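# Seat the wooden bed rail end on the post pegs

## Task

Put the wooden bed rail's near end on the short post: both pegs must sit inside the two holes in that end, the rail end must touch the post, and the rail's far end must rest in the bracket. It only counts if it stays like that without the robot holding it, so release the rail and move the grippers away at the end.

## Robot and tools

Robot: two arms, left_arm and right_arm, each with six revolute joints and a parallel gripper. Names are labels only and do not match the sides of a camera image. Cameras: cam_high (overview), cam_left_wrist and cam_right_wrist, each 672x504 pixels.

Scene frame (shared by both arms): origin on the table top midway between the arms, +x out over the table, +z up, left_arm sits toward +y. Positions are in metres, orientations as quaternions w,x,y,z, velocities in m/s and rad/s. The printed hand position is approximate and gets worse when an arm is stretched far.

Tool execute_actions, argument actions: a list holding at most one item, or empty.
- Empty list {"actions": []}: no command, just returns the current state.
- Motion item {"rows": [...], "steps": n}: n is 1 to 15 control steps of 1/30 s (defaults to 15). rows holds 1 to 15 rows; row k is used on step k, and the last row is reused if rows run out.
- Wait item {"steps": n} with no rows: n up to 300; it returns once n steps have elapsed since the previous result, with thinking time counted inside that.
- Optional pictures (true/false) controls whether camera images come back.
A refused call sends nothing.

Each row is one flat list of 14 numbers covering both arms, always all 14 even if one arm stays still: left_arm waist, shoulder, elbow, forearm roll, wrist pitch, wrist roll, opening; then the same seven for right_arm. The six joint values are absolute target angles in radians, in the same form as the Joint positions line (not offsets). Stated ranges: waist -6.283..6.283, shoulder -2.304..2.304, elbow -4.224..0.061, forearm roll -6.283..6.283, wrist pitch -2.164..2.164, wrist roll -6.283..6.283. A target beyond a range end by more than 0.010 and farther out than the current angle gets the call refused; actual ends may differ from these by up to 0.010 either way, and a target past the real end is clipped to it, reported as "joint sent to its limit" (possibly referring to an earlier motion still running). Absence of that line does not prove more travel exists. Opening is an absolute value from -1 (closed) to +1 (fully open, 0.084 m finger gap).

Motion limits: joint targets move at most 3.14 rad/s with about 0.16 s ramp-up, all joints of an arm synchronised; each step's target is capped within 0.623 rad of the measured angle, and if the targets would move the gripper over 70 mm from where it now is they are pulled back. So large moves take several calls. Arms keep heading for the last row sent while you think or wait, until they settle or a step is HELD.

Gripper geometry: fingers point along the gripper's +z and close along its y. The reported position is between the pads when closed, roughly 2 cm short of the fingertips; closing pushes the tips about 10 mm further along +z.

Gripping: grip_measured is the measured opening on the same -1..1 scale. To hold, keep commanding a value well below grip_measured; the lower, the harder the squeeze (about 24 N per pad max for parts up to about 6 cm). Commanding -1 gives full force; re-sending the grip_measured value presses lightly, and wide parts may slip. Closing fast can squeeze harder than intended.

Result lines: the state line lists each arm's end_effector_position, end_effector_quat_wxyz and velocities. Joint positions and Joint velocities give one block per arm: six joints then finger gap in metres. "joint command not followed" means the clearance check altered or blocked joint targets on some steps (opening still applied). HELD marks steps where the row, or part, was not sent. TORQUE FAULT: a joint hit its load limit (waist and shoulder 52.8, elbow 44, forearm roll 23.7, wrist pitch and roll 16.7 N m, held weight included); the arm backs off, stays 10 s and drops the rest of the call. MOTOR HOT appears from 65 °C; at 80 °C an OVER-TEMPERATURE FAULT brakes that arm until it cools. Holding loads heats motors, even while idle.

Tool zoom_image: camera (cam_high, cam_left_wrist or cam_right_wrist) and region [x0, y0, x1, y1] in pixels of that camera's latest image, origin top-left, at most 504x504. It returns an enlarged view.

Tool show_instructions: no arguments; shows the reference image pages for the scene, moves nothing.

Tool finished_scene: argument scene, the number of the current scene. Replying without any tool call ends everything.

Suggested order: look, study the reference image, approach and grasp the rail, lift, align its end holes with the two pegs while keeping the far end in the bracket, lower/slide it home until the end meets the post, open the gripper, retreat, confirm it stays put, then finish.

Avoid: dropping the rail or knocking anything off the table, slamming or hard pushing, letting the arms collide or press on each other, and overloading joints. Occasional outside tugs on held parts or nudges to loose objects can happen, so recheck before releasing.

Each tool is called after "Emit:" as a command line: name --argument value for each argument, lists and objects as JSON in quotes; but a table of rows of numbers goes row by row, as --pt "numbers of a row", without its own name.

Reference images:

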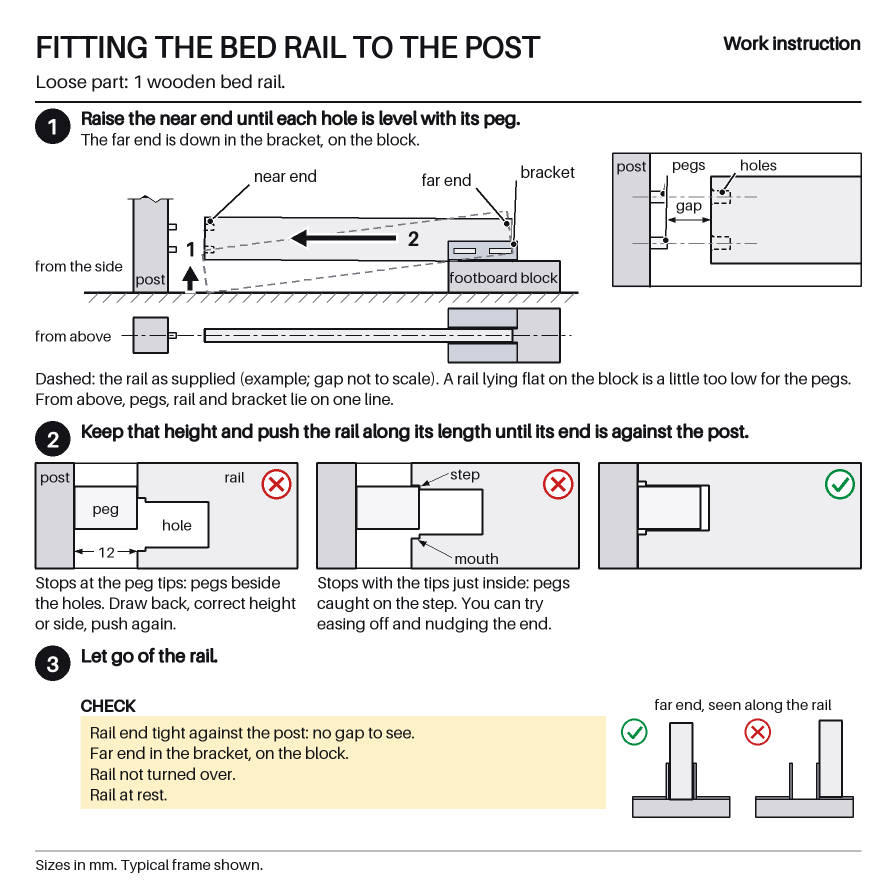

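## Session

Emit:
execute_actions --actions '[]'

Scene clock: 0.00 s of 4100.00 s.
left_arm: end_effector_position=(+0.3913, +0.6092, +0.1239) grip_measured=+1.00 end_effector_quat_wxyz=(+0.009, +0.308, +0.951, -0.029) end_effector_velocity=(-0.000, -0.000, -0.000) end_effector_angular_velocity=(-0.001, +0.000, +0.002) | right_arm: end_effector_position=(+0.0594, +0.1242, +0.1477) grip_measured=+1.00 end_effector_quat_wxyz=(-0.215, -0.173, +0.906, +0.320) end_effector_velocity=(+0.000, -0.001, -0.000) end_effector_angular_velocity=(-0.001, -0.001, +0.000)
Joint positions: left_arm=[ 0.571 -0.383 -0.7   -0.156 -0.349 -1.881  0.084] | right_arm=[ 1.021 -0.358 -0.453 -1.252  0.758 -1.042  0.084]
Joint velocities: left_arm=[ 0.    -0.     0.    -0.001 -0.    -0.    -0.   ] | right_arm=[-0.     0.001  0.001  0.    -0.001 -0.    -0.   ]

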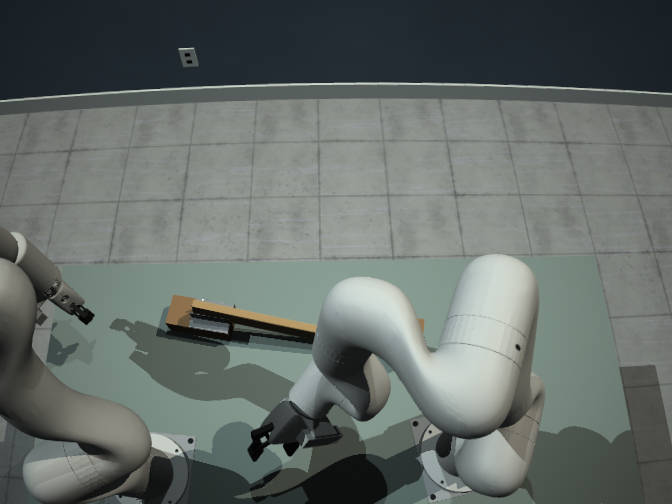

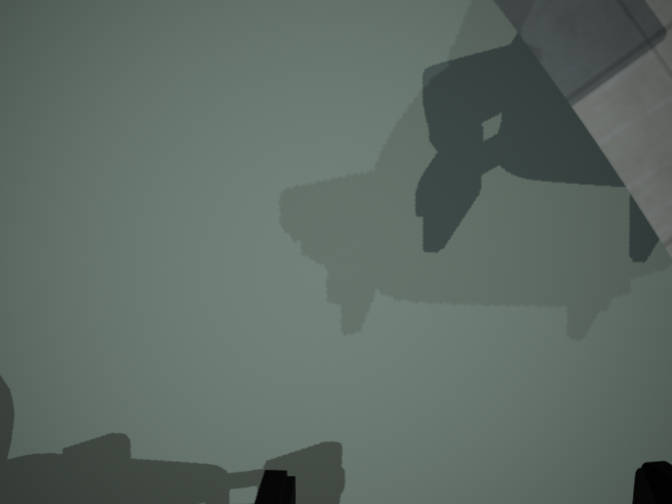

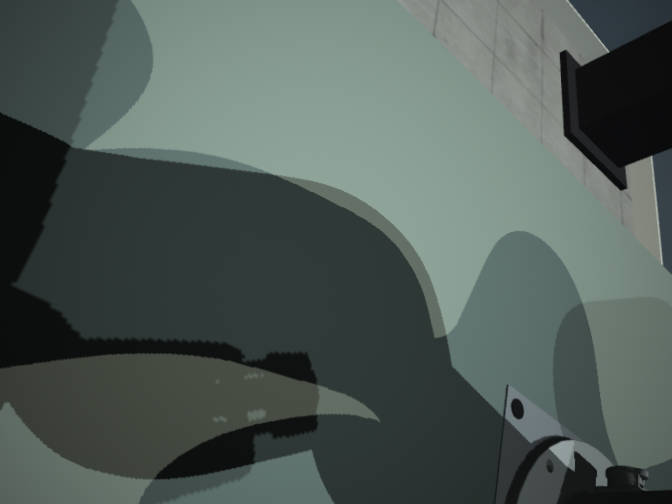

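Emit:
execute_actions --actions '[{"rows":[[0.571,-0.383,-0.7,-0.156,-0.349,-1.881,1,1.021,-0.358,-1.0,-0.6,0.2,-1.042,1]]}]' --pictures false

Emit:
execute_actions --actions '[{"rows":[[0.571,-0.383,-0.7,0,-0.317,-1.881,1,-0.9,-0.0,-0.8,0,-0.8,0,1]]}]' --pictures false

Emit:
execute_actions --actions '[{"steps":40}]'

Scene clock: 32.93 s of 4100.00 s.
left_arm: end_effector_position=(+0.3911, +0.6091, +0.1237) grip_measured=+1.00 end_effector_quat_wxyz=(+0.009, +0.308, +0.951, -0.029) end_effector_velocity=(+0.000, -0.000, +0.000) end_effector_angular_velocity=(+0.001, -0.000, -0.003) | right_arm: end_effector_position=(+0.1850, +0.2574, +0.2049) grip_measured=+1.00 end_effector_quat_wxyz=(-0.056, -0.048, +0.929, +0.364) end_effector_velocity=(+0.280, +0.260, +0.197) end_effector_angular_velocity=(+0.151, -0.297, -0.890)
Joint positions: left_arm=[ 0.571 -0.383 -0.7   -0.156 -0.349 -1.881  0.084] | right_arm=[ 1.021 -0.358 -0.717 -0.939  0.489 -1.042  0.084]
Joint velocities: left_arm=[-0.002  0.    -0.     0.001  0.     0.    -0.   ] | right_arm=[-0.     0.    -0.63   0.755 -0.642  0.     0.   ]
Steps of this call (steps 1 to 90: nothing new was sent; then 29.43 s passed at rest; steps 91 to 105: all 15 steps of this action). Readings (joint positions):
91: left_arm=[0.571 -0.383 -0.700 -0.156 -0.349 -1.881] | right_arm=[1.021 -0.358 -0.453 -1.252 0.758 -1.042]
92: left_arm=[0.571 -0.383 -0.700 -0.156 -0.349 -1.881] | right_arm=[1.021 -0.358 -0.457 -1.248 0.753 -1.042]
94: left_arm=[0.571 -0.383 -0.700 -0.156 -0.349 -1.881] | right_arm=[1.021 -0.359 -0.491 -1.207 0.716 -1.042]
98: left_arm=[0.571 -0.383 -0.700 -0.156 -0.349 -1.881] | right_arm=[1.021 -0.358 -0.575 -1.110 0.634 -1.042]
105: the state above

Scene clock: 33.43 s of 4100.00 s.
left_arm: end_effector_position=(+0.3910, +0.6237, +0.1232) grip_measured=+1.00 end_effector_quat_wxyz=(+0.000, +0.377, +0.926, -0.000) end_effector_velocity=(-0.000, +0.001, -0.000) end_effector_angular_velocity=(+0.003, +0.001, -0.010) | right_arm: end_effector_position=(+0.3761, +0.2013, +0.2655) grip_measured=+1.00 end_effector_quat_wxyz=(+0.024, +0.311, +0.884, +0.348) end_effector_velocity=(+0.352, -0.254, +0.081) end_effector_angular_velocity=(-0.010, +0.423, -1.623)
Joint positions: left_arm=[ 0.571 -0.383 -0.7   -0.001 -0.317 -1.881  0.084] | right_arm=[ 0.787 -0.241 -0.769 -0.664  0.219 -0.808  0.084]
Joint velocities: left_arm=[-0.    -0.001 -0.     0.009  0.002  0.001  0.   ] | right_arm=[-0.555  0.228 -0.029  0.555 -0.552  0.552 -0.   ]
Steps of this call (steps 1 to 15: all 15 steps of this action). Readings (joint positions):
1: left_arm=[0.571 -0.383 -0.700 -0.156 -0.349 -1.881] | right_arm=[1.021 -0.358 -0.738 -0.914 0.467 -1.042]
2: left_arm=[0.571 -0.383 -0.700 -0.151 -0.348 -1.881] | right_arm=[1.018 -0.356 -0.756 -0.892 0.448 -1.037]
4: left_arm=[0.571 -0.383 -0.700 -0.104 -0.338 -1.881] | right_arm=[0.986 -0.337 -0.761 -0.859 0.416 -1.004]
8: left_arm=[0.571 -0.383 -0.700 -0.017 -0.321 -1.881] | right_arm=[0.914 -0.299 -0.762 -0.790 0.346 -0.934]
15: the state above

Scene clock: 34.77 s of 4100.00 s.
left_arm: end_effector_position=(+0.3910, +0.6238, +0.1232) grip_measured=+1.00 end_effector_quat_wxyz=(+0.000, +0.377, +0.926, -0.000) end_effector_velocity=(+0.000, -0.000, +0.000) end_effector_angular_velocity=(+0.000, -0.000, -0.000) | right_arm: end_effector_position=(+0.5256, -0.3077, +0.3033) grip_measured=+1.00 end_effector_quat_wxyz=(+0.047, +0.983, +0.149, +0.092) end_effector_velocity=(-0.088, -0.386, +0.018) end_effector_angular_velocity=(+0.144, +0.276, -1.294)
Joint positions: left_arm=[ 0.571 -0.383 -0.7   -0.    -0.317 -1.881  0.084] | right_arm=[-0.143 -0.048 -0.794 -0.132 -0.556 -0.169  0.084]
Joint velocities: left_arm=[-0.  0. -0. -0. -0.  0.  0.] | right_arm=[-0.858  0.072 -0.008  0.203 -0.374  0.259 -0.   ]
Steps of this call (steps 1 to 40: the robot went on to your last target). Readings (joint positions):
1: left_arm=[0.571 -0.383 -0.700 -0.001 -0.317 -1.881] | right_arm=[0.769 -0.233 -0.770 -0.645 0.201 -0.789]
2: left_arm=[0.571 -0.383 -0.700 -0.001 -0.317 -1.881] | right_arm=[0.750 -0.226 -0.771 -0.627 0.182 -0.770]
4: left_arm=[0.571 -0.383 -0.700 -0.000 -0.317 -1.881] | right_arm=[0.712 -0.212 -0.773 -0.588 0.144 -0.732]
8: left_arm=[0.571 -0.383 -0.700 -0.000 -0.317 -1.881] | right_arm=[0.633 -0.185 -0.776 -0.514 0.065 -0.653]
40: the state above

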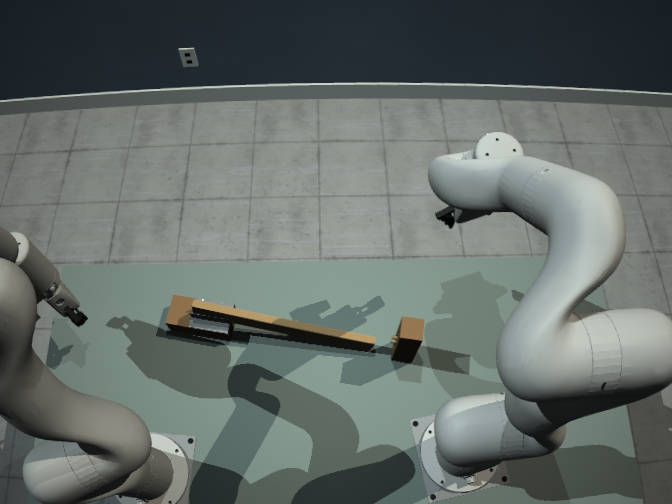

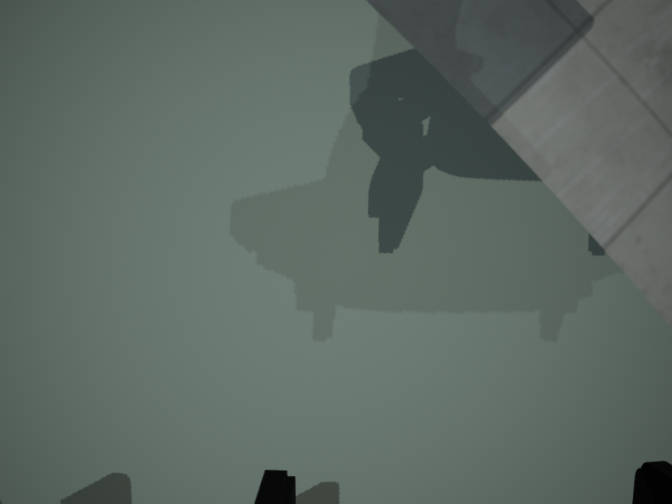

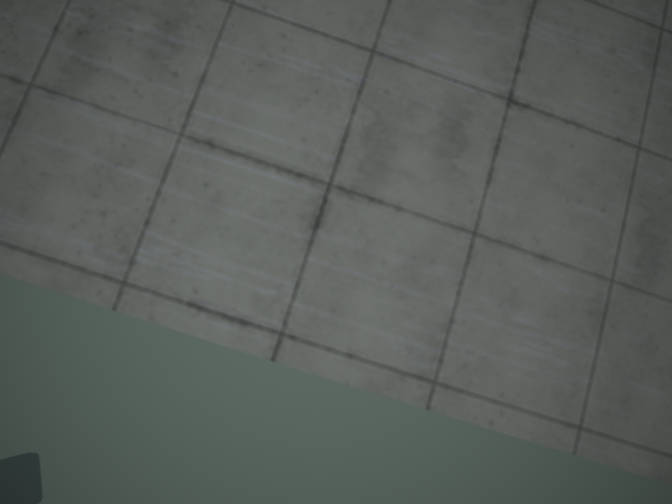

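Emit:
execute_actions --actions '[{"rows":[[0.0,-0.383,-0.7,0,-0.317,0,1,-0.9,-0.0,-0.8,0,-0.8,0,1]]}]' --pictures false

Emit:
execute_actions --actions '[{"steps":30}]'

Scene clock: 55.53 s of 4100.00 s.
left_arm: end_effector_position=(+0.4371, +0.4770, +0.1233) grip_measured=+1.00 end_effector_quat_wxyz=(+0.000, +0.745, +0.667, +0.000) end_effector_velocity=(+0.038, -0.324, -0.000) end_effector_angular_velocity=(+0.000, +0.002, -2.585) | right_arm: end_effector_position=(+0.3653, -0.5766, +0.3203) grip_measured=+1.00 end_effector_quat_wxyz=(+0.000, +0.934, -0.358, -0.000) end_effector_velocity=(+0.000, -0.000, +0.000) end_effector_angular_velocity=(-0.000, -0.001, +0.000)
Joint positions: left_arm=[ 0.204 -0.383 -0.7   -0.    -0.317 -1.34   0.084] | right_arm=[-0.9   -0.    -0.8    0.    -0.8   -0.     0.084]
Joint velocities: left_arm=[-0.776 -0.001  0.001  0.001 -0.     1.808  0.   ] | right_arm=[-0.  0. -0.  0.  0. -0.  0.]
Steps of this call (steps 1 to 45: the robot went on to your last target; steps 46 to 110: nothing new was sent; then 16.60 s passed at rest; steps 111 to 125: all 15 steps of this action). Readings (joint positions):
111: left_arm=[0.571 -0.383 -0.700 0.000 -0.317 -1.881] | right_arm=[-0.900 -0.000 -0.800 0.000 -0.800 -0.000]
112: left_arm=[0.567 -0.383 -0.700 0.000 -0.317 -1.875] | right_arm=[-0.900 0.000 -0.800 -0.000 -0.800 -0.000]
114: left_arm=[0.523 -0.383 -0.700 0.000 -0.317 -1.825] | right_arm=[-0.900 -0.000 -0.800 0.000 -0.800 0.000]
118: left_arm=[0.396 -0.383 -0.700 0.000 -0.317 -1.677] | right_arm=[-0.900 -0.000 -0.800 -0.000 -0.800 -0.000]
125: the state above

Scene clock: 56.53 s of 4100.00 s.
left_arm: end_effector_position=(+0.4386, +0.3915, +0.1232) grip_measured=+1.00 end_effector_quat_wxyz=(+0.000, +0.999, -0.042, -0.000) end_effector_velocity=(+0.000, -0.000, +0.000) end_effector_angular_velocity=(-0.000, -0.001, -0.002) | right_arm: end_effector_position=(+0.3653, -0.5766, +0.3203) grip_measured=+1.00 end_effector_quat_wxyz=(+0.000, +0.934, -0.358, -0.000) end_effector_velocity=(-0.000, +0.000, -0.000) end_effector_angular_velocity=(+0.001, +0.001, -0.001)
Joint positions: left_arm=[ 0.    -0.383 -0.7   -0.    -0.317 -0.     0.084] | right_arm=[-0.9    0.    -0.8   -0.    -0.8   -0.     0.084]
Joint velocities: left_arm=[-0.001  0.001  0.    -0.001  0.001  0.003 -0.   ] | right_arm=[-0.    -0.     0.001  0.    -0.     0.001 -0.   ]
Steps of this call (steps 1 to 30: the robot went on to your last target). Readings (joint positions):
1: left_arm=[0.178 -0.383 -0.700 -0.000 -0.317 -1.277] | right_arm=[-0.900 0.000 -0.800 0.000 -0.800 0.000]
2: left_arm=[0.153 -0.383 -0.700 -0.000 -0.317 -1.208] | right_arm=[-0.900 0.000 -0.800 -0.000 -0.800 -0.000]
4: left_arm=[0.105 -0.383 -0.700 -0.000 -0.317 -1.052] | right_arm=[-0.900 0.000 -0.800 -0.000 -0.800 0.000]
8: left_arm=[0.035 -0.383 -0.700 -0.000 -0.317 -0.693] | right_arm=[-0.900 0.000 -0.800 0.000 -0.800 -0.000]
30: the state above

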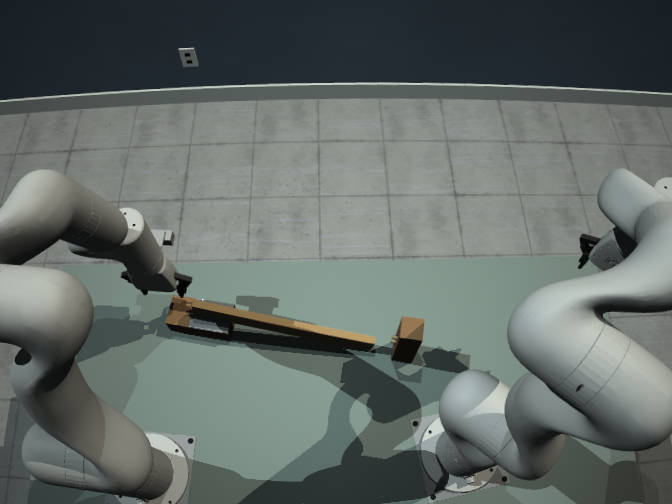

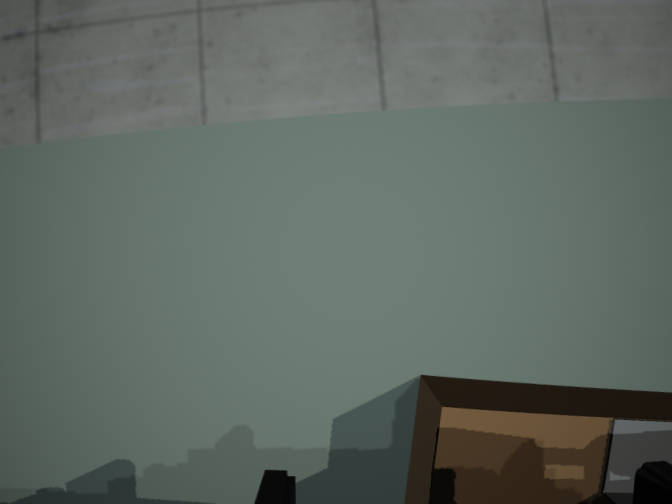

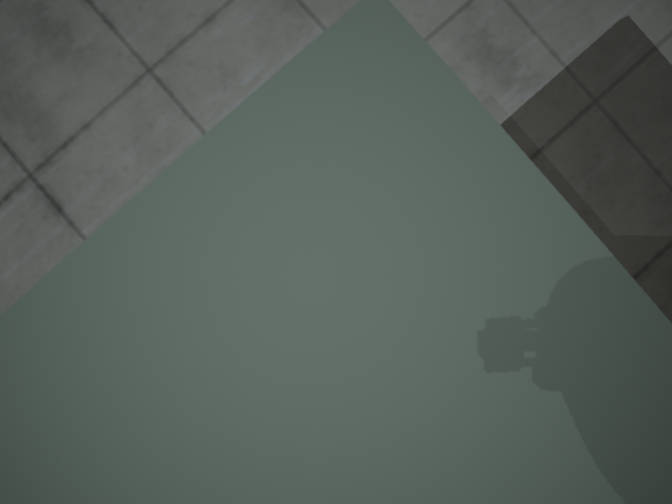

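Emit:
execute_actions --actions '[{"rows":[[0.5,-0.383,-0.7,0,-0.317,0,1,0.587,-0.106,-0.731,0,-0.625,2.525,1]]}]' --pictures false

Emit:
execute_actions --actions '[{"steps":50}]'

Scene clock: 100.77 s of 4100.00 s.
left_arm: end_effector_position=(+0.4199, +0.5554, +0.1233) grip_measured=+1.00 end_effector_quat_wxyz=(-0.000, +0.988, +0.155, +0.000) end_effector_velocity=(-0.116, +0.363, +0.000) end_effector_angular_velocity=(+0.000, -0.001, +0.905) | right_arm: end_effector_position=(+0.4495, -0.4394, +0.2842) grip_measured=+1.00 end_effector_quat_wxyz=(-0.000, +0.934, -0.358, -0.000) end_effector_velocity=(+0.127, +0.356, -0.058) end_effector_angular_velocity=(-0.000, -0.000, +0.003)
Joint positions: left_arm=[ 0.394 -0.383 -0.7    0.    -0.317 -0.     0.084] | right_arm=[-0.506 -0.054 -0.765  0.    -0.712  0.394  0.084]
Joint velocities: left_arm=[ 0.904  0.001  0.    -0.001  0.001  0.     0.   ] | right_arm=[ 0.916 -0.086  0.056 -0.     0.143  0.913 -0.   ]
Steps of this call (steps 1 to 15: the robot went on to your last target; steps 16 to 90: nothing new was sent; then 40.73 s passed at rest; steps 91 to 105: all 15 steps of this action). Readings (joint positions):
91: left_arm=[0.000 -0.383 -0.700 -0.000 -0.317 0.000] | right_arm=[-0.900 -0.000 -0.800 -0.000 -0.800 0.000]
92: left_arm=[0.004 -0.383 -0.700 -0.000 -0.317 0.000] | right_arm=[-0.896 -0.001 -0.800 -0.000 -0.798 0.006]
94: left_arm=[0.051 -0.383 -0.700 -0.000 -0.317 0.000] | right_arm=[-0.849 -0.008 -0.795 -0.000 -0.785 0.054]
98: left_arm=[0.182 -0.383 -0.700 0.000 -0.317 -0.000] | right_arm=[-0.719 -0.029 -0.781 0.000 -0.752 0.181]
105: the state above

Scene clock: 102.43 s of 4100.00 s.
left_arm: end_effector_position=(+0.4041, +0.5969, +0.1232) grip_measured=+1.00 end_effector_quat_wxyz=(+0.000, +0.978, +0.207, +0.000) end_effector_velocity=(-0.000, +0.000, -0.000) end_effector_angular_velocity=(-0.001, +0.000, +0.002) | right_arm: end_effector_position=(+0.3605, -0.0202, +0.2496) grip_measured=+1.00 end_effector_quat_wxyz=(+0.000, -0.634, +0.773, -0.000) end_effector_velocity=(-0.001, +0.001, +0.000) end_effector_angular_velocity=(+0.000, -0.000, -0.022)
Joint positions: left_arm=[ 0.5   -0.383 -0.7    0.    -0.317  0.     0.084] | right_arm=[ 0.587 -0.106 -0.731 -0.    -0.625  2.523  0.084]
Joint velocities: left_arm=[ 0.001 -0.     0.    -0.001 -0.    -0.     0.   ] | right_arm=[ 0.003 -0.    -0.     0.     0.001  0.025 -0.   ]
Steps of this call (steps 1 to 50: the robot went on to your last target). Readings (joint positions):
1: left_arm=[0.424 -0.383 -0.700 0.000 -0.317 -0.000] | right_arm=[-0.476 -0.056 -0.763 0.000 -0.707 0.424]
2: left_arm=[0.449 -0.383 -0.700 0.000 -0.317 -0.000] | right_arm=[-0.445 -0.059 -0.762 0.000 -0.703 0.455]
4: left_arm=[0.480 -0.383 -0.700 0.000 -0.317 -0.000] | right_arm=[-0.384 -0.064 -0.758 0.000 -0.694 0.516]
8: left_arm=[0.496 -0.383 -0.700 -0.000 -0.317 0.000] | right_arm=[-0.261 -0.072 -0.753 0.000 -0.681 0.639]
50: the state above

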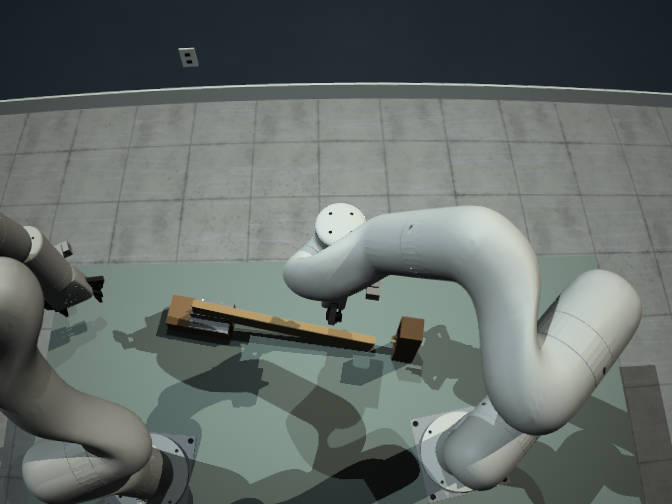

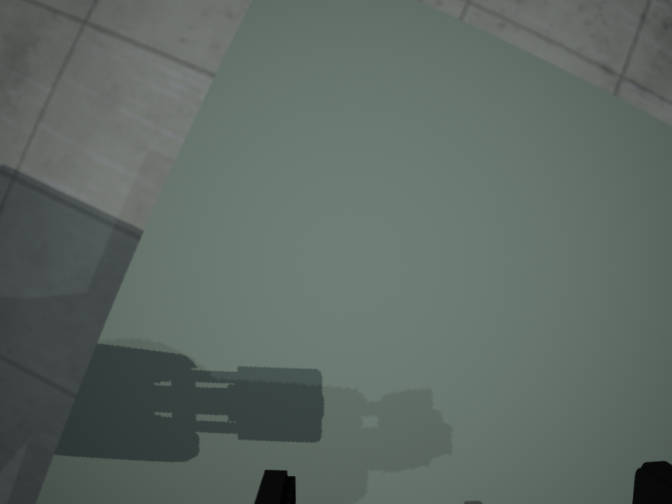

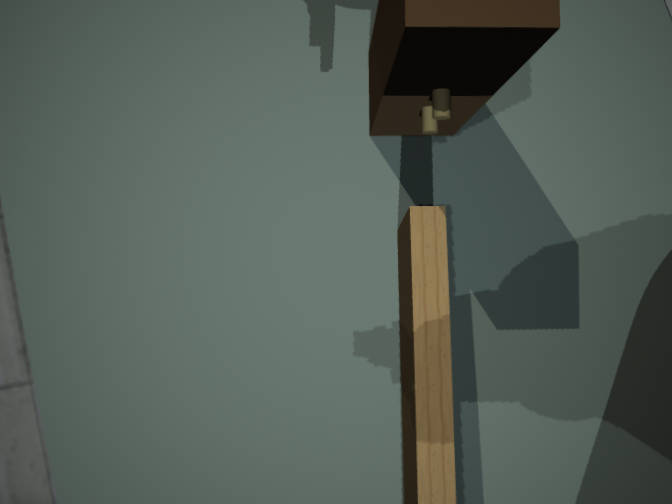

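Emit:
execute_actions --actions '[{"rows":[[0.5,-0.383,-0.7,0,-0.317,0,1,0.587,-0.352,-0.676,0,-0.324,2.525,1]]}]' --pictures false

Emit:
execute_actions --actions '[{"steps":15}]'

Scene clock: 111.07 s of 4100.00 s.
left_arm: end_effector_position=(+0.4041, +0.5969, +0.1232) grip_measured=+1.00 end_effector_quat_wxyz=(+0.000, +0.978, +0.207, +0.000) end_effector_velocity=(+0.000, +0.000, +0.000) end_effector_angular_velocity=(+0.000, -0.001, -0.001) | right_arm: end_effector_position=(+0.3605, -0.0199, +0.1317) grip_measured=+1.00 end_effector_quat_wxyz=(-0.000, -0.633, +0.774, -0.000) end_effector_velocity=(+0.006, +0.006, -0.020) end_effector_angular_velocity=(+0.022, -0.024, -0.000)
Joint positions: left_arm=[ 0.5   -0.383 -0.7   -0.    -0.317 -0.     0.084] | right_arm=[ 0.587 -0.347 -0.677 -0.    -0.33   2.525  0.084]
Joint velocities: left_arm=[-0.     0.     0.     0.     0.001  0.    -0.   ] | right_arm=[ 0.    -0.05  -0.     0.     0.082  0.     0.   ]
Steps of this call (steps 1 to 30: the robot went on to your last target; steps 31 to 90: nothing new was sent; then 5.13 s passed at rest; steps 91 to 105: all 15 steps of this action). Readings (joint positions):
91: left_arm=[0.500 -0.383 -0.700 -0.000 -0.317 0.000] | right_arm=[0.587 -0.106 -0.731 0.000 -0.625 2.525]
92: left_arm=[0.500 -0.383 -0.700 -0.000 -0.317 0.000] | right_arm=[0.587 -0.109 -0.731 0.000 -0.620 2.525]
94: left_arm=[0.500 -0.383 -0.700 -0.000 -0.317 0.000] | right_arm=[0.587 -0.147 -0.724 0.000 -0.570 2.525]
98: left_arm=[0.500 -0.383 -0.700 0.000 -0.317 0.000] | right_arm=[0.587 -0.260 -0.696 -0.000 -0.438 2.525]
105: the state above

Scene clock: 111.57 s of 4100.00 s.
left_arm: end_effector_position=(+0.4041, +0.5969, +0.1232) grip_measured=+1.00 end_effector_quat_wxyz=(+0.000, +0.978, +0.207, +0.000) end_effector_velocity=(-0.000, -0.000, -0.000) end_effector_angular_velocity=(-0.001, +0.001, +0.001) | right_arm: end_effector_position=(+0.3605, -0.0199, +0.1296) grip_measured=+1.00 end_effector_quat_wxyz=(+0.000, -0.633, +0.774, -0.000) end_effector_velocity=(-0.001, -0.001, -0.001) end_effector_angular_velocity=(-0.002, +0.002, +0.001)
Joint positions: left_arm=[ 0.5   -0.383 -0.7   -0.    -0.317  0.     0.084] | right_arm=[ 0.587 -0.352 -0.676  0.    -0.324  2.525  0.084]
Joint velocities: left_arm=[ 0.    -0.     0.    -0.001 -0.    -0.    -0.   ] | right_arm=[ 0.    -0.001  0.001  0.    -0.    -0.001 -0.   ]
Steps of this call (steps 1 to 15: the robot went on to your last target). Readings (joint positions):
1: left_arm=[0.500 -0.383 -0.700 -0.000 -0.317 -0.000] | right_arm=[0.587 -0.349 -0.677 -0.000 -0.328 2.525]
2: left_arm=[0.500 -0.383 -0.700 0.000 -0.317 0.000] | right_arm=[0.587 -0.349 -0.677 0.000 -0.327 2.525]
4: left_arm=[0.500 -0.383 -0.700 0.000 -0.317 0.000] | right_arm=[0.587 -0.350 -0.677 0.000 -0.325 2.525]
8: left_arm=[0.500 -0.383 -0.700 0.000 -0.317 0.000] | right_arm=[0.587 -0.351 -0.676 0.000 -0.324 2.525]
15: the state above
All arms were judged still, so your last target was given up. Only a new action makes them travel on or press farther. Fingers that are still opening or closing keep moving.

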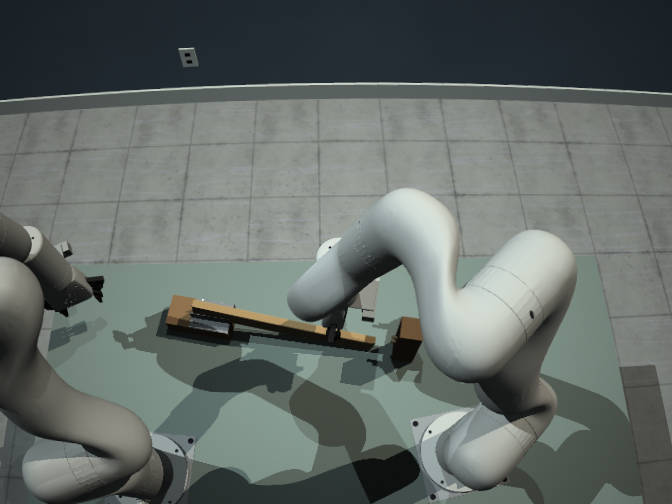

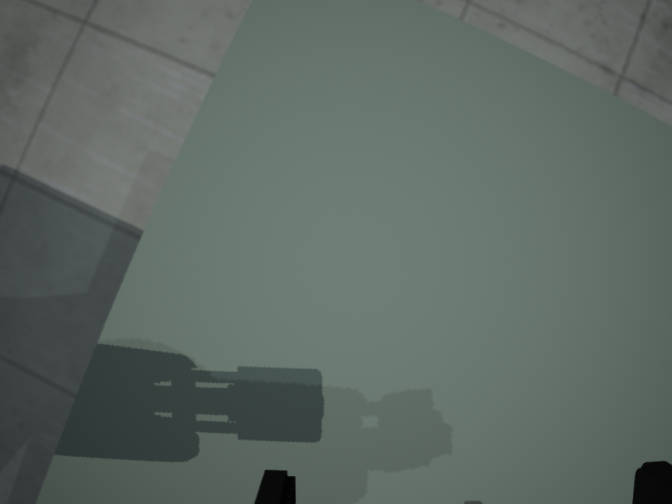

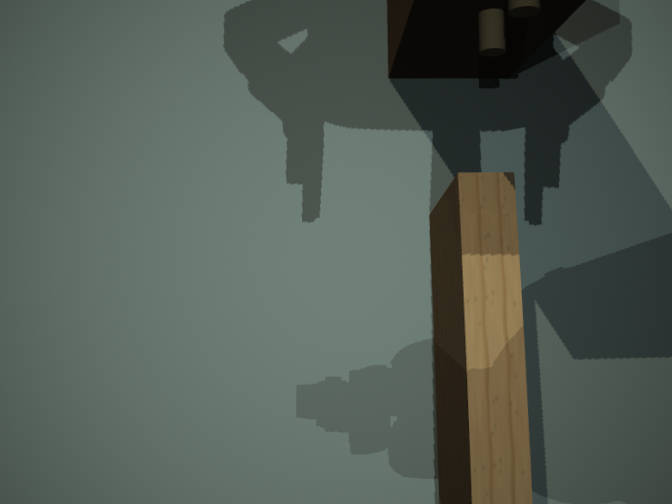

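Emit:
execute_actions --actions '[{"rows":[[0.5,-0.383,-0.7,0,-0.317,0,1,0.608,-0.352,-0.676,0,-0.324,2.546,1],[0.5,-0.383,-0.7,0,-0.317,0,1,0.608,-0.352,-0.676,0,-0.324,2.546,1],[0.5,-0.383,-0.7,0,-0.317,0,1,0.608,-0.352,-0.676,0,-0.324,2.546,1],[0.5,-0.383,-0.7,0,-0.317,0,1,0.608,-0.546,-0.676,0,-0.13,2.546,1]]}]' --pictures false

Emit:
execute_actions --actions '[{"steps":15}]'

Scene clock: 129.53 s of 4100.00 s.
left_arm: end_effector_position=(+0.4041, +0.5969, +0.1232) grip_measured=+1.00 end_effector_quat_wxyz=(+0.000, +0.978, +0.207, +0.000) end_effector_velocity=(-0.000, -0.000, -0.000) end_effector_angular_velocity=(-0.000, +0.001, +0.001) | right_arm: end_effector_position=(+0.3504, -0.0178, +0.0516) grip_measured=+1.00 end_effector_quat_wxyz=(-0.000, -0.633, +0.774, -0.000) end_effector_velocity=(+0.008, +0.009, -0.015) end_effector_angular_velocity=(+0.027, -0.028, +0.001)
Joint positions: left_arm=[ 0.5   -0.383 -0.7    0.    -0.317 -0.     0.084] | right_arm=[ 0.608 -0.542 -0.676 -0.    -0.135  2.546  0.084]
Joint velocities: left_arm=[ 0.     0.     0.    -0.    -0.001 -0.     0.   ] | right_arm=[ 0.002 -0.043 -0.014  0.     0.068  0.     0.   ]
Steps of this call (steps 1 to 90: nothing new was sent; then 14.47 s passed at rest; steps 91 to 105: all 15 steps of this action). Readings (joint positions):
91: left_arm=[0.500 -0.383 -0.700 0.000 -0.317 -0.000] | right_arm=[0.587 -0.352 -0.676 -0.000 -0.324 2.525]
92: left_arm=[0.500 -0.383 -0.700 -0.000 -0.317 -0.000] | right_arm=[0.589 -0.352 -0.676 -0.000 -0.324 2.528]
94: left_arm=[0.500 -0.383 -0.700 -0.000 -0.317 -0.000] | right_arm=[0.598 -0.352 -0.676 0.000 -0.324 2.536]
98: left_arm=[0.500 -0.383 -0.700 0.000 -0.317 0.000] | right_arm=[0.605 -0.439 -0.678 0.000 -0.235 2.543]
105: the state above

Scene clock: 130.03 s of 4100.00 s.
left_arm: end_effector_position=(+0.4041, +0.5969, +0.1232) grip_measured=+1.00 end_effector_quat_wxyz=(+0.000, +0.978, +0.207, +0.000) end_effector_velocity=(+0.000, +0.000, +0.000) end_effector_angular_velocity=(+0.000, -0.001, +0.001) | right_arm: end_effector_position=(+0.3503, -0.0178, +0.0499) grip_measured=+1.00 end_effector_quat_wxyz=(+0.000, -0.633, +0.774, -0.000) end_effector_velocity=(+0.000, +0.000, -0.000) end_effector_angular_velocity=(+0.001, -0.001, +0.000)
Joint positions: left_arm=[ 0.5   -0.383 -0.7   -0.    -0.317 -0.     0.084] | right_arm=[ 0.608 -0.546 -0.676  0.    -0.13   2.546  0.084]
Joint velocities: left_arm=[ 0.001  0.    -0.    -0.     0.001 -0.     0.   ] | right_arm=[ 0.    -0.001 -0.     0.     0.001 -0.    -0.   ]
Steps of this call (steps 1 to 15: the robot went on to your last target). Readings (joint positions):
1: left_arm=[0.500 -0.383 -0.700 0.000 -0.317 -0.000] | right_arm=[0.608 -0.543 -0.676 -0.000 -0.133 2.546]
2: left_arm=[0.500 -0.383 -0.700 0.000 -0.317 -0.000] | right_arm=[0.608 -0.543 -0.676 0.000 -0.132 2.546]
4: left_arm=[0.500 -0.383 -0.700 -0.000 -0.317 -0.000] | right_arm=[0.608 -0.544 -0.676 0.000 -0.131 2.546]
8: left_arm=[0.500 -0.383 -0.700 -0.000 -0.317 -0.000] | right_arm=[0.608 -0.545 -0.676 0.000 -0.130 2.546]
15: the state above
All arms were judged still, so your last target was given up. Only a new action makes them travel on or press farther. Fingers that are still opening or closing keep moving.

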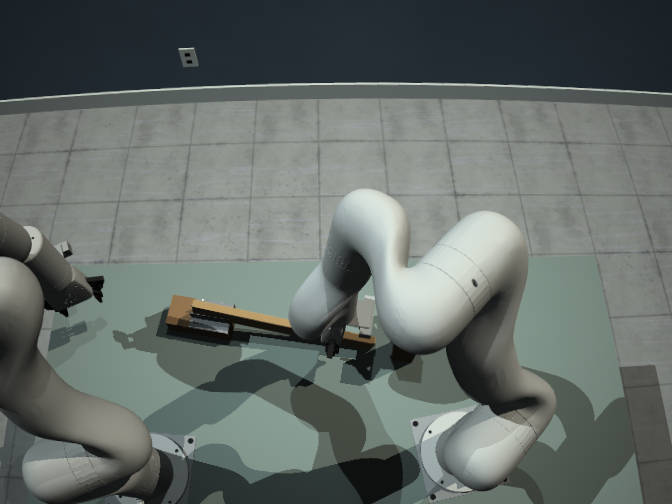

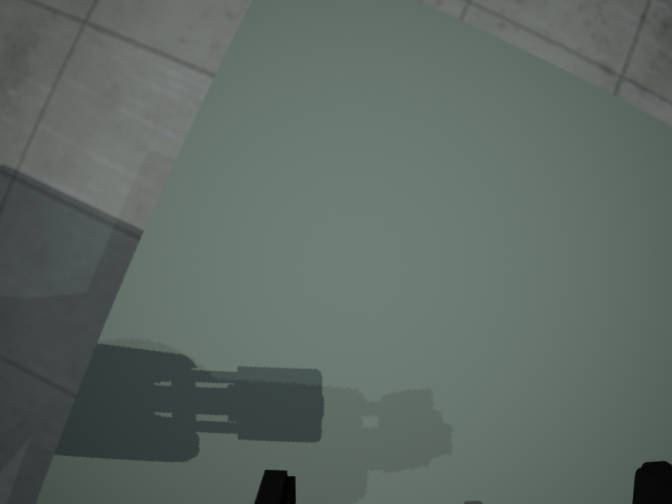

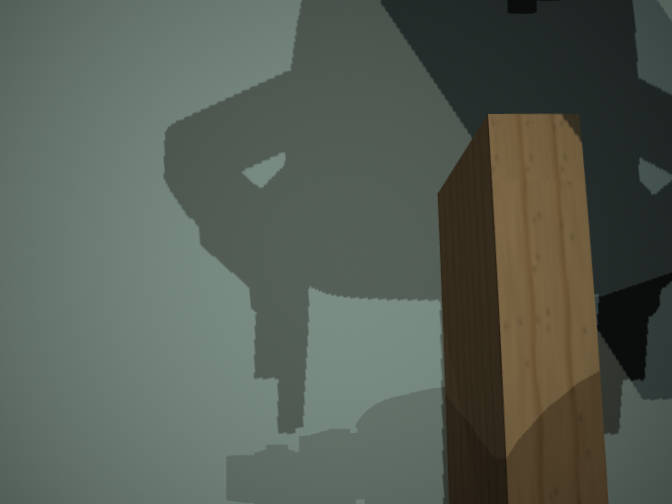

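Emit:
execute_actions --actions '[{"rows":[[0.5,-0.383,-0.7,0,-0.317,0,1,0.608,-0.546,-0.676,0,-0.13,2.546,0.5],[0.5,-0.383,-0.7,0,-0.317,0,1,0.608,-0.546,-0.676,0,-0.13,2.546,0.2],[0.5,-0.383,-0.7,0,-0.317,0,1,0.608,-0.546,-0.676,0,-0.13,2.546,0.2],[0.5,-0.383,-0.7,0,-0.317,0,1,0.608,-0.546,-0.676,0,-0.13,2.546,0.2],[0.5,-0.383,-0.7,0,-0.317,0,1,0.608,-0.546,-0.676,0,-0.13,2.546,-0.1],[0.5,-0.383,-0.7,0,-0.317,0,1,0.608,-0.546,-0.676,0,-0.13,2.546,-0.1],[0.5,-0.383,-0.7,0,-0.317,0,1,0.608,-0.546,-0.676,0,-0.13,2.546,-0.1],[0.5,-0.383,-0.7,0,-0.317,0,1,0.608,-0.546,-0.676,0,-0.13,2.546,-0.35],[0.5,-0.383,-0.7,0,-0.317,0,1,0.608,-0.546,-0.676,0,-0.13,2.546,-0.35],[0.5,-0.383,-0.7,0,-0.317,0,1,0.608,-0.546,-0.676,0,-0.13,2.546,-0.6],[0.5,-0.383,-0.7,0,-0.317,0,1,0.608,-0.546,-0.676,0,-0.13,2.546,-0.6],[0.5,-0.383,-0.7,0,-0.317,0,1,0.608,-0.546,-0.676,0,-0.13,2.546,-1]]}]' --pictures false

Emit:
execute_actions --actions '[{"steps":15}]'

Scene clock: 148.90 s of 4100.00 s.
left_arm: end_effector_position=(+0.4041, +0.5969, +0.1232) grip_measured=+1.00 end_effector_quat_wxyz=(+0.000, +0.978, +0.207, +0.000) end_effector_velocity=(-0.000, -0.000, -0.000) end_effector_angular_velocity=(-0.001, +0.001, -0.000) | right_arm: end_effector_position=(+0.3487, -0.0177, +0.0499) grip_measured=-0.57 end_effector_quat_wxyz=(-0.002, -0.634, +0.773, -0.000) end_effector_velocity=(-0.002, +0.001, +0.000) end_effector_angular_velocity=(-0.001, +0.001, +0.006)
Joint positions: left_arm=[ 0.5   -0.383 -0.7   -0.    -0.317  0.     0.084] | right_arm=[ 0.611 -0.546 -0.675  0.    -0.133  2.546  0.019]
Joint velocities: left_arm=[-0.    -0.001  0.    -0.001 -0.     0.    -0.   ] | right_arm=[ 0.004  0.001  0.001  0.    -0.    -0.002 -0.004]
Steps of this call (steps 1 to 90: nothing new was sent; then 15.37 s passed at rest; steps 91 to 105: all 15 steps of this action). Readings (joint positions):
91: left_arm=[0.500 -0.383 -0.700 0.000 -0.317 -0.000] | right_arm=[0.608 -0.546 -0.676 -0.000 -0.130 2.546]
92: left_arm=[0.500 -0.383 -0.700 -0.000 -0.317 -0.000] | right_arm=[0.608 -0.546 -0.676 0.000 -0.130 2.546]
94: left_arm=[0.500 -0.383 -0.700 -0.000 -0.317 -0.000] | right_arm=[0.608 -0.546 -0.676 0.000 -0.130 2.546]
98: left_arm=[0.500 -0.383 -0.700 -0.000 -0.317 0.000] | right_arm=[0.608 -0.546 -0.676 0.000 -0.130 2.546]
105: the state above

Scene clock: 149.40 s of 4100.00 s.
left_arm: end_effector_position=(+0.4041, +0.5969, +0.1232) grip_measured=+1.00 end_effector_quat_wxyz=(+0.000, +0.978, +0.207, +0.000) end_effector_velocity=(-0.000, -0.000, -0.000) end_effector_angular_velocity=(-0.000, +0.001, +0.000) | right_arm: end_effector_position=(+0.3497, -0.0177, +0.0498) grip_measured=-0.54 end_effector_quat_wxyz=(-0.001, -0.634, +0.773, -0.000) end_effector_velocity=(+0.001, +0.000, +0.000) end_effector_angular_velocity=(+0.002, -0.002, -0.002)
Joint positions: left_arm=[ 0.5   -0.383 -0.7   -0.    -0.317  0.     0.084] | right_arm=[ 0.609 -0.546 -0.676 -0.    -0.131  2.546  0.02 ]
Joint velocities: left_arm=[-0.    -0.001 -0.    -0.    -0.    -0.     0.   ] | right_arm=[-0.001 -0.    -0.001 -0.     0.002  0.001  0.001]
Steps of this call (steps 1 to 15: the robot went on to your last target). Readings (joint positions):
1: left_arm=[0.500 -0.383 -0.700 -0.000 -0.317 -0.000] | right_arm=[0.611 -0.546 -0.675 0.000 -0.133 2.546]
2: left_arm=[0.500 -0.383 -0.700 -0.000 -0.317 0.000] | right_arm=[0.610 -0.546 -0.675 0.000 -0.133 2.546]
4: left_arm=[0.500 -0.383 -0.700 0.000 -0.317 0.000] | right_arm=[0.610 -0.546 -0.675 0.000 -0.132 2.546]
8: left_arm=[0.500 -0.383 -0.700 0.000 -0.317 -0.000] | right_arm=[0.610 -0.546 -0.676 0.000 -0.132 2.546]
15: the state above
All arms were judged still, so your last target was given up. Only a new action makes them travel on or press farther. Fingers that are still opening or closing keep moving.

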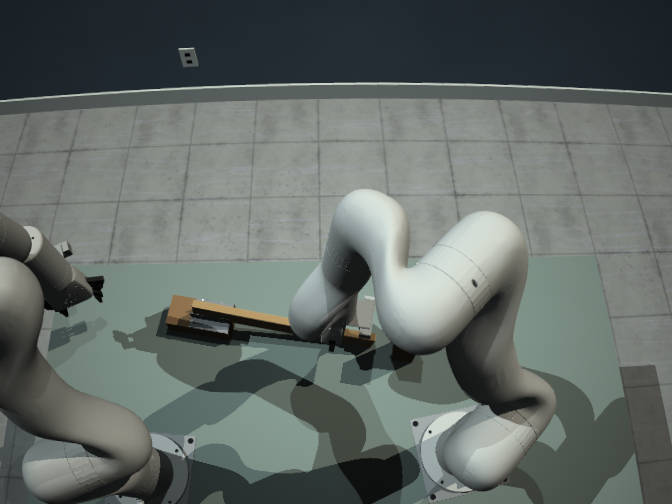

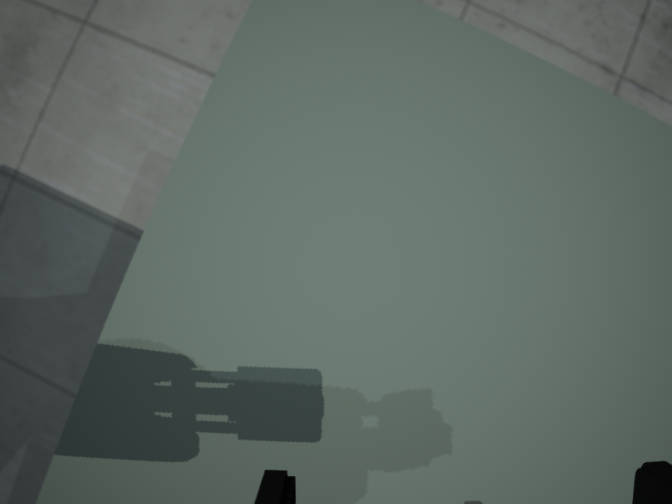

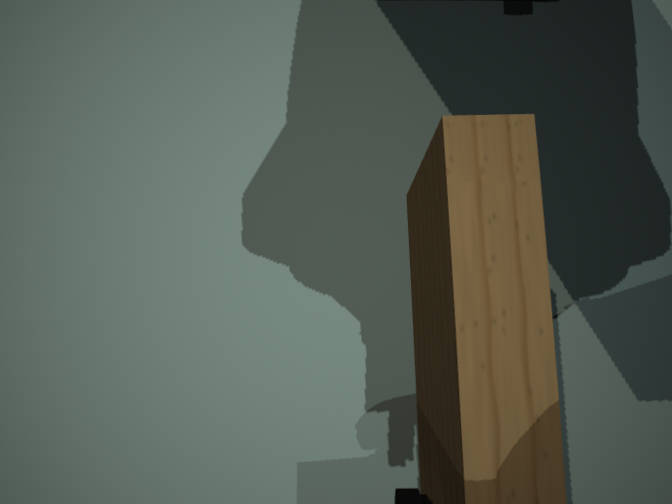

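Emit:
execute_actions --actions '[{"rows":[[0.5,-0.383,-0.7,0,-0.317,0,1,0.611,-0.532,-0.672,0,-0.14,2.549,-1],[0.5,-0.383,-0.7,0,-0.317,0,1,0.611,-0.532,-0.672,0,-0.14,2.549,-1],[0.5,-0.383,-0.7,0,-0.317,0,1,0.614,-0.517,-0.669,0,-0.151,2.552,-1],[0.5,-0.383,-0.7,0,-0.317,0,1,0.614,-0.517,-0.669,0,-0.151,2.552,-1],[0.5,-0.383,-0.7,0,-0.317,0,1,0.617,-0.503,-0.665,0,-0.162,2.555,-1],[0.5,-0.383,-0.7,0,-0.317,0,1,0.617,-0.503,-0.665,0,-0.162,2.555,-1],[0.5,-0.383,-0.7,0,-0.317,0,1,0.619,-0.489,-0.661,0,-0.173,2.557,-1],[0.5,-0.383,-0.7,0,-0.317,0,1,0.619,-0.489,-0.661,0,-0.173,2.557,-1],[0.5,-0.383,-0.7,0,-0.317,0,1,0.622,-0.474,-0.658,0,-0.183,2.56,-1],[0.5,-0.383,-0.7,0,-0.317,0,1,0.622,-0.474,-0.658,0,-0.183,2.56,-1],[0.5,-0.383,-0.7,0,-0.317,0,1,0.625,-0.46,-0.654,0,-0.194,2.563,-1]]}]' --pictures false

Emit:
execute_actions --actions '[{"steps":15}]'

Scene clock: 171.70 s of 4100.00 s.
left_arm: end_effector_position=(+0.4041, +0.5969, +0.1232) grip_measured=+1.00 end_effector_quat_wxyz=(+0.000, +0.978, +0.207, +0.000) end_effector_velocity=(+0.000, +0.000, -0.000) end_effector_angular_velocity=(+0.000, -0.001, +0.001) | right_arm: end_effector_position=(+0.3450, -0.0146, +0.0779) grip_measured=-0.59 end_effector_quat_wxyz=(+0.003, -0.633, +0.774, +0.000) end_effector_velocity=(-0.017, -0.002, +0.032) end_effector_angular_velocity=(-0.014, +0.014, +0.002)
Joint positions: left_arm=[ 0.5   -0.383 -0.7   -0.    -0.317 -0.     0.084] | right_arm=[ 0.623 -0.467 -0.658 -0.    -0.185  2.561  0.018]
Joint velocities: left_arm=[ 0.001 -0.    -0.    -0.     0.001  0.    -0.   ] | right_arm=[ 0.025  0.097  0.033  0.002 -0.084  0.021 -0.002]
Steps of this call (steps 1 to 90: nothing new was sent; then 18.80 s passed at rest; steps 91 to 105: all 15 steps of this action). Readings (joint positions):
91: left_arm=[0.500 -0.383 -0.700 0.000 -0.317 -0.000] | right_arm=[0.609 -0.546 -0.676 -0.000 -0.130 2.546]
92: left_arm=[0.500 -0.383 -0.700 -0.000 -0.317 0.000] | right_arm=[0.609 -0.545 -0.675 0.000 -0.131 2.546]
94: left_arm=[0.500 -0.383 -0.700 0.000 -0.317 0.000] | right_arm=[0.610 -0.538 -0.673 0.000 -0.134 2.548]
98: left_arm=[0.500 -0.383 -0.700 -0.000 -0.317 -0.000] | right_arm=[0.613 -0.513 -0.667 -0.001 -0.154 2.553]
105: the state above

Scene clock: 172.20 s of 4100.00 s.
left_arm: end_effector_position=(+0.4041, +0.5969, +0.1232) grip_measured=+1.00 end_effector_quat_wxyz=(+0.000, +0.978, +0.207, +0.000) end_effector_velocity=(-0.001, -0.000, -0.001) end_effector_angular_velocity=(-0.001, +0.002, +0.000) | right_arm: end_effector_position=(+0.3427, -0.0157, +0.0799) grip_measured=-0.59 end_effector_quat_wxyz=(+0.000, -0.633, +0.774, +0.000) end_effector_velocity=(-0.001, -0.001, +0.000) end_effector_angular_velocity=(-0.002, +0.002, +0.001)
Joint positions: left_arm=[ 0.5   -0.383 -0.7   -0.    -0.317 -0.     0.084] | right_arm=[ 0.625 -0.46  -0.654  0.    -0.194  2.563  0.018]
Joint velocities: left_arm=[-0.    -0.002  0.001 -0.     0.    -0.     0.   ] | right_arm=[ 0.     0.001  0.002 -0.    -0.003 -0.001 -0.   ]
Steps of this call (steps 1 to 15: the robot went on to your last target). Readings (joint positions):
1: left_arm=[0.500 -0.383 -0.700 -0.000 -0.317 -0.000] | right_arm=[0.623 -0.465 -0.657 -0.000 -0.188 2.562]
2: left_arm=[0.500 -0.383 -0.700 0.000 -0.317 -0.000] | right_arm=[0.624 -0.463 -0.656 -0.000 -0.189 2.562]
4: left_arm=[0.500 -0.383 -0.700 -0.000 -0.317 -0.000] | right_arm=[0.624 -0.461 -0.655 0.000 -0.191 2.563]
8: left_arm=[0.500 -0.383 -0.700 0.000 -0.317 -0.000] | right_arm=[0.625 -0.460 -0.654 0.000 -0.193 2.563]
15: the state above
All arms were judged still, so your last target was given up. Only a new action makes them travel on or press farther. Fingers that are still opening or closing keep moving.

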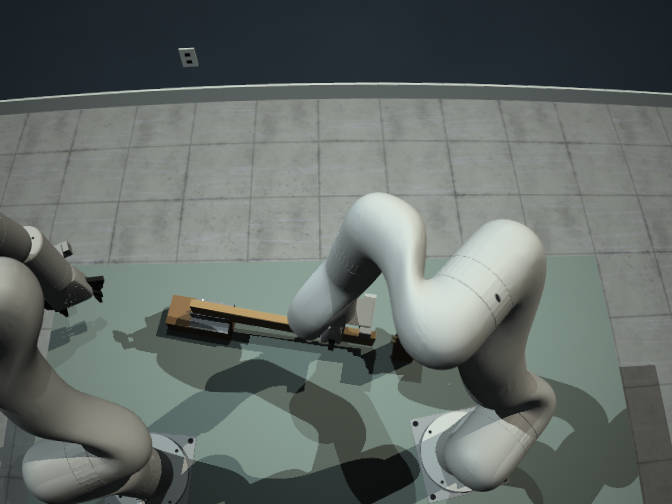

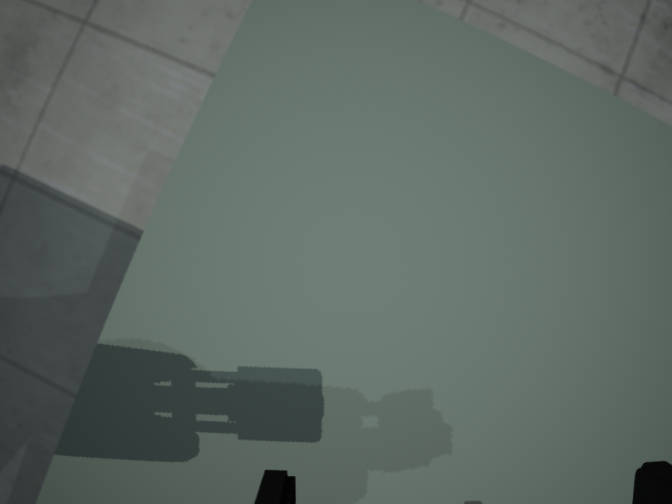

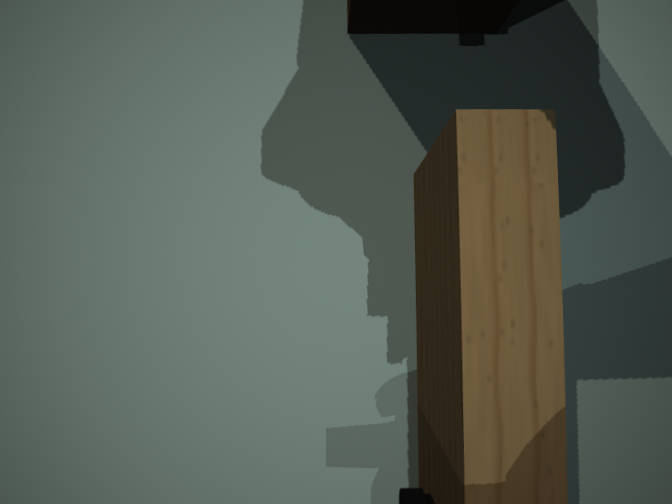

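Emit:
zoom_image --camera "cam_high" --region '[150,270,450,390]'

Region (150, 270, 450, 390) of cam_high's 672x504 image, scaled by 1.680, with more detail than that image has; it fills the top 202 rows of this view, and the rest is white.

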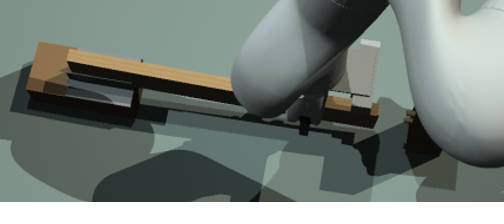

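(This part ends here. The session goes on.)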